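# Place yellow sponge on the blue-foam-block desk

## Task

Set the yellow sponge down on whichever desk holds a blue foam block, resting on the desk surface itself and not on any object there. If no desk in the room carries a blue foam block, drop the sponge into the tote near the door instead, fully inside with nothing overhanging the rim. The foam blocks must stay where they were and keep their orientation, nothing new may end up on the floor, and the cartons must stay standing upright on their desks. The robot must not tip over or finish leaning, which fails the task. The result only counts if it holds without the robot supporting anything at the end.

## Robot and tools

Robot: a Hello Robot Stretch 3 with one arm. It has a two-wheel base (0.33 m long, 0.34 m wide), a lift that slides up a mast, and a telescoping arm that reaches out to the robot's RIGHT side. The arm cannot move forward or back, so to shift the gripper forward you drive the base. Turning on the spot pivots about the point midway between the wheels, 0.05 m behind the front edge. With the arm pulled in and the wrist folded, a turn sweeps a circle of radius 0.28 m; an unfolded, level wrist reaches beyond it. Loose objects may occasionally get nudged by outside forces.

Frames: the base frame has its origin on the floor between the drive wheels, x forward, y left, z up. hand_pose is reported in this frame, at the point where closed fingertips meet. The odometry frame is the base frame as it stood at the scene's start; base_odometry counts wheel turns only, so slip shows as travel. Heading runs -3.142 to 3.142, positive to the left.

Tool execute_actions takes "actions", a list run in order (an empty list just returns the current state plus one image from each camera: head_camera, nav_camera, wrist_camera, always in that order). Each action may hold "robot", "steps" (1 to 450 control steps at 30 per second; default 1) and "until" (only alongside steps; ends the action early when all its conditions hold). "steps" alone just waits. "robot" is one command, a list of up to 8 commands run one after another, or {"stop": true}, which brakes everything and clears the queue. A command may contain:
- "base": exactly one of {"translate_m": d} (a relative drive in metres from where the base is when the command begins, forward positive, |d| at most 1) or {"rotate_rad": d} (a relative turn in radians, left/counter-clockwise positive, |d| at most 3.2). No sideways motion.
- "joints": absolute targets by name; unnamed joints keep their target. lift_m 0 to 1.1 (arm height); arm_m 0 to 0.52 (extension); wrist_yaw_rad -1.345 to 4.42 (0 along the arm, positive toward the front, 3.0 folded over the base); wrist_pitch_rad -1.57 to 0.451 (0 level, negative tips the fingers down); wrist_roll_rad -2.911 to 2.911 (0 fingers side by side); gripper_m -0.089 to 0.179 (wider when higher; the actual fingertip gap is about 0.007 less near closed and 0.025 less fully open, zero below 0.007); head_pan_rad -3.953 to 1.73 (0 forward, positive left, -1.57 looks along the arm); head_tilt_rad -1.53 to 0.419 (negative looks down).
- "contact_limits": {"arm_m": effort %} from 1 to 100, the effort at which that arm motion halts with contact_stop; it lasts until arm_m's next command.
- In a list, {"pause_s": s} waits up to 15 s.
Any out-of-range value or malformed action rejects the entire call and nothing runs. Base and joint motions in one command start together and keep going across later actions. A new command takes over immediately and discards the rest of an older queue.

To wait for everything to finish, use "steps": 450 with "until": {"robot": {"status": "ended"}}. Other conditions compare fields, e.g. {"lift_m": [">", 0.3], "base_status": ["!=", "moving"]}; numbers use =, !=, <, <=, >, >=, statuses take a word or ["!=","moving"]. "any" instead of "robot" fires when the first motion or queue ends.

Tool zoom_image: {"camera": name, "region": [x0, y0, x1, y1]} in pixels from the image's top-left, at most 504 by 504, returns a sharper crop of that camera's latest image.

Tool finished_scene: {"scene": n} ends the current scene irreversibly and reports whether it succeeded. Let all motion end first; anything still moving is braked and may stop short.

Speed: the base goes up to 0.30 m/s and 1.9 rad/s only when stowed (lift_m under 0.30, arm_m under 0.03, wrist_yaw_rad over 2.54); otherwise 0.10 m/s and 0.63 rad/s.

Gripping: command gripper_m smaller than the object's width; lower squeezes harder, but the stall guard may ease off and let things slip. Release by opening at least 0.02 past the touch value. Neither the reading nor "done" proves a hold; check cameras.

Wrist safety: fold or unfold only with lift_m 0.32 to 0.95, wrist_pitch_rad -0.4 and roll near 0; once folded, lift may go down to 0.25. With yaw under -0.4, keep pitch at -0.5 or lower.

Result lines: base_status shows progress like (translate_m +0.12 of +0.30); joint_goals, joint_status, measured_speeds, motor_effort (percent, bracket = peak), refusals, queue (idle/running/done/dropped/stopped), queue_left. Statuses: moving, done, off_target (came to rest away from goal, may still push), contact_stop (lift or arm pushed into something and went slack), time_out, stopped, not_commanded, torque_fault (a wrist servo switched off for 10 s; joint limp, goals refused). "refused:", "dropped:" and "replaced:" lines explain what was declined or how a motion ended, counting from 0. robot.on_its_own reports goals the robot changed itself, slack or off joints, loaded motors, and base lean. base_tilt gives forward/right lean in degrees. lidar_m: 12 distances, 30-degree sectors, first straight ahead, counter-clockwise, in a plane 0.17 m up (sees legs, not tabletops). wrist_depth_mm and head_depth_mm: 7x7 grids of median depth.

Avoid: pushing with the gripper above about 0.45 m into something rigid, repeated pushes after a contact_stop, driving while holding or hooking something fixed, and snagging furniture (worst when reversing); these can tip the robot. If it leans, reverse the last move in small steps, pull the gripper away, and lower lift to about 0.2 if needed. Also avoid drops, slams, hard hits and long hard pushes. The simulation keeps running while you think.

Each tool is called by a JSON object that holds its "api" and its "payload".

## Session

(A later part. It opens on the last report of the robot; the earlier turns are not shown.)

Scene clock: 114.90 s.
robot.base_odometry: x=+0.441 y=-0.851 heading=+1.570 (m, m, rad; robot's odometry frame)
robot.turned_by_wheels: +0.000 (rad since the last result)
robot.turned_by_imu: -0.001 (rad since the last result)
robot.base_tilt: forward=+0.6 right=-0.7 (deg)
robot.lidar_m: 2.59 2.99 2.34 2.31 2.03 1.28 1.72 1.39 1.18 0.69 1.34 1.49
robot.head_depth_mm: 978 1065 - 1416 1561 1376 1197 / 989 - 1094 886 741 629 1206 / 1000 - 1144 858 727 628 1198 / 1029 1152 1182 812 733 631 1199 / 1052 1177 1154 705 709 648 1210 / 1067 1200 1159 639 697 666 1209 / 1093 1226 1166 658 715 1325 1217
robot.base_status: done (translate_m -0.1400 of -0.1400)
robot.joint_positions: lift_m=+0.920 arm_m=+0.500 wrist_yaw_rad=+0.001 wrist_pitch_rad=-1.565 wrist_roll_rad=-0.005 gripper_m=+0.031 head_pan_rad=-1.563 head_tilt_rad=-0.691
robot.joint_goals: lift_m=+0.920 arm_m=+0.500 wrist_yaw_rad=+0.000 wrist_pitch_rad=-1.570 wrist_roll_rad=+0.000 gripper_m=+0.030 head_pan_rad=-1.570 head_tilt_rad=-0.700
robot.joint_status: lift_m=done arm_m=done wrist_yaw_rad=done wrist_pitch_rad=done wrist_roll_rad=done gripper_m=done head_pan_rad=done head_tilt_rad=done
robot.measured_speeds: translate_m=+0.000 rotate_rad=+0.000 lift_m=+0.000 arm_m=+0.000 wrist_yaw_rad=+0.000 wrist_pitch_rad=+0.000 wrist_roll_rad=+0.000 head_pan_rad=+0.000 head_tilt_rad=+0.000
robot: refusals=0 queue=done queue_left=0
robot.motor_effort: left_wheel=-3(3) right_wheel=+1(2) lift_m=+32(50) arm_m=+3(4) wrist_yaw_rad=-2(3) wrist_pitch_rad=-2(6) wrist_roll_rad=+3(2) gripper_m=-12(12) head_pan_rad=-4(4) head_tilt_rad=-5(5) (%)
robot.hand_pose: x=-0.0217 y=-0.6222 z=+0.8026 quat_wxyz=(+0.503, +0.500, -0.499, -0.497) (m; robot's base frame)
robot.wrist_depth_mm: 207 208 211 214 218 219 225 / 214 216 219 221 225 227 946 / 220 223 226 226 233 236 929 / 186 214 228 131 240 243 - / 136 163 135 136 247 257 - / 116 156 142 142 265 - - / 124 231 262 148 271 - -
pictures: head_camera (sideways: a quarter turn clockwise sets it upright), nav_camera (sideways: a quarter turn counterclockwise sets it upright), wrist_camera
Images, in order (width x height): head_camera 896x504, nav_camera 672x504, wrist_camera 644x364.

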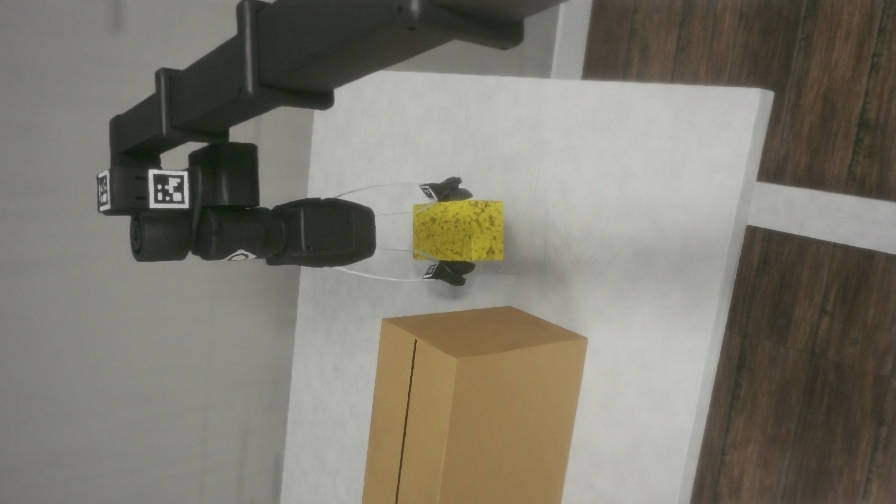

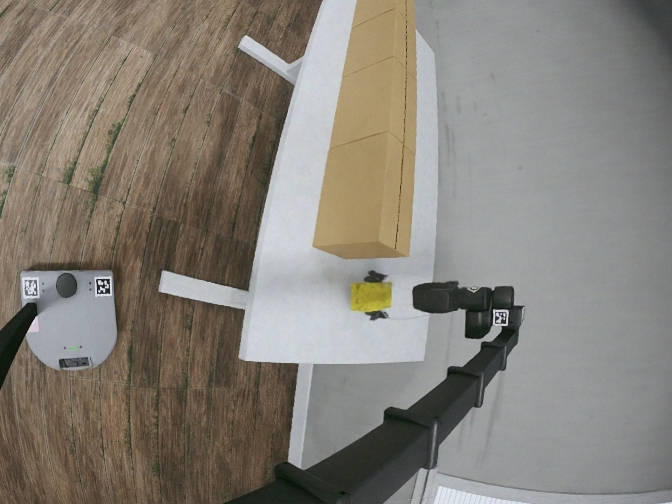

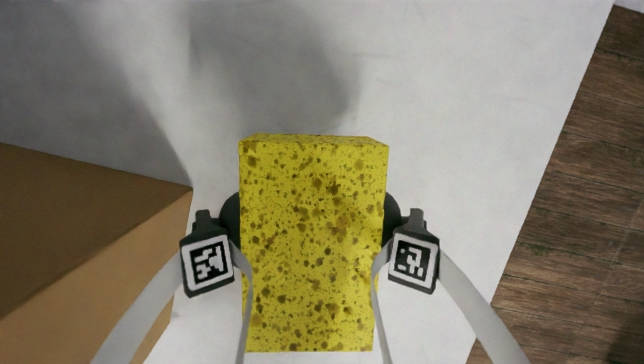

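{"api": "execute_actions", "payload": {"actions": [{"robot":[{"base":{"translate_m":-0.03}},{"joints":{"lift_m":0.866}},{"joints":{"gripper_m":0.115}},{"pause_s":0.5},{"joints":{"lift_m":0.96}}],"steps":450,"until":{"robot":{"status":"ended"}}}]}}

Scene clock: 121.73 s.
robot.base_odometry: x=+0.441 y=-0.881 heading=+1.570 (m, m, rad; robot's odometry frame)
robot.turned_by_wheels: +0.000 (rad since the last result)
robot.turned_by_imu: +0.000 (rad since the last result)
robot.base_tilt: forward=+0.6 right=-0.7 (deg)
robot.lidar_m: 2.62 3.04 2.35 2.31 2.00 1.26 1.69 1.39 1.18 0.69 1.33 1.51
robot.head_depth_mm: 966 - 1250 1377 1545 1383 1202 / 967 1121 1165 949 1513 1325 1206 / 976 1159 1144 887 728 614 1213 / 1006 1143 1063 892 730 631 1188 / 1038 1167 1161 843 731 648 1212 / 1065 1190 1162 645 698 664 1216 / 1083 1213 1165 651 701 667 1216
robot.base_status: done (translate_m -0.0300 of -0.0300)
robot.joint_positions: lift_m=+0.960 arm_m=+0.500 wrist_yaw_rad=+0.001 wrist_pitch_rad=-1.565 wrist_roll_rad=-0.005 gripper_m=+0.115 head_pan_rad=-1.563 head_tilt_rad=-0.691
robot.joint_goals: lift_m=+0.960 arm_m=+0.500 wrist_yaw_rad=+0.000 wrist_pitch_rad=-1.570 wrist_roll_rad=+0.000 gripper_m=+0.115 head_pan_rad=-1.570 head_tilt_rad=-0.700
robot.joint_status: lift_m=done arm_m=done wrist_yaw_rad=done wrist_pitch_rad=done wrist_roll_rad=done gripper_m=done head_pan_rad=done head_tilt_rad=done
robot.measured_speeds: translate_m=+0.000 rotate_rad=+0.000 lift_m=+0.000 arm_m=+0.000 wrist_yaw_rad=+0.000 wrist_pitch_rad=+0.000 wrist_roll_rad=+0.000 head_pan_rad=+0.000 head_tilt_rad=+0.000
robot: refusals=0 queue=done queue_left=0
robot.motor_effort: left_wheel=-3(5) right_wheel=+1(3) lift_m=+47(50) arm_m=+3(2) wrist_yaw_rad=-2(2) wrist_pitch_rad=-2(2) wrist_roll_rad=+2(3) gripper_m=+0(80) head_pan_rad=-3(3) head_tilt_rad=-5(5) (%)
robot.hand_pose: x=-0.0217 y=-0.6221 z=+0.8421 quat_wxyz=(+0.503, +0.500, -0.499, -0.497) (m; robot's base frame)
robot.wrist_depth_mm: 243 245 249 250 253 255 923 / 251 253 257 258 260 266 944 / 257 262 265 241 273 - - / 203 246 274 232 280 - - / 156 198 282 240 291 - - / 157 259 295 302 304 - - / - 299 309 312 315 - -
pictures: head_camera (sideways: a quarter turn clockwise sets it upright), nav_camera (sideways: a quarter turn counterclockwise sets it upright), wrist_camera
Images, in order (width x height): head_camera 896x504, nav_camera 672x504, wrist_camera 644x364.

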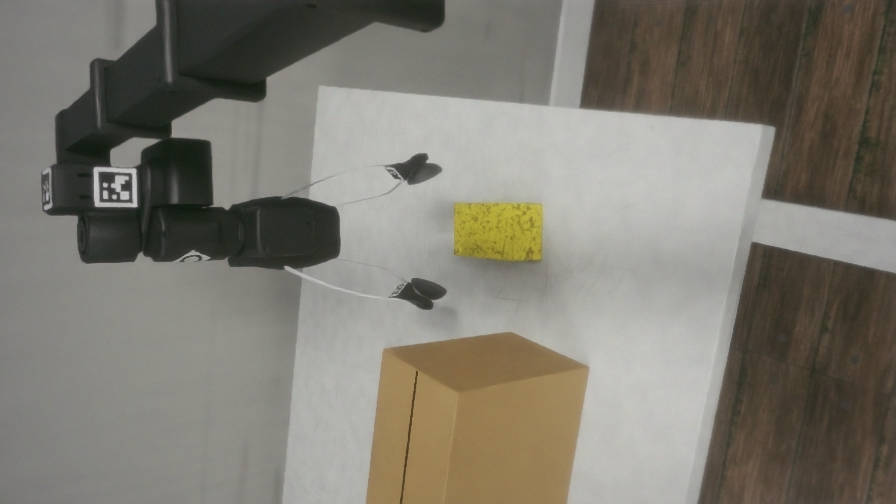

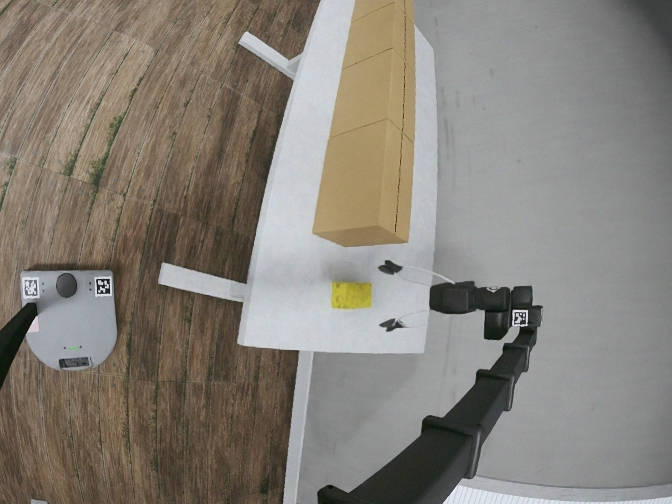

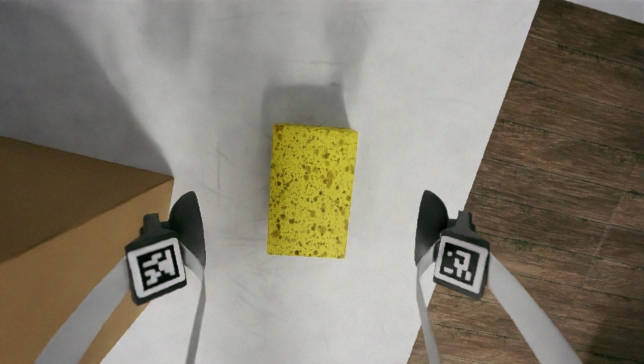

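{"api": "finished_scene", "payload": {"scene": 1}}

The scene is finished: the task was done.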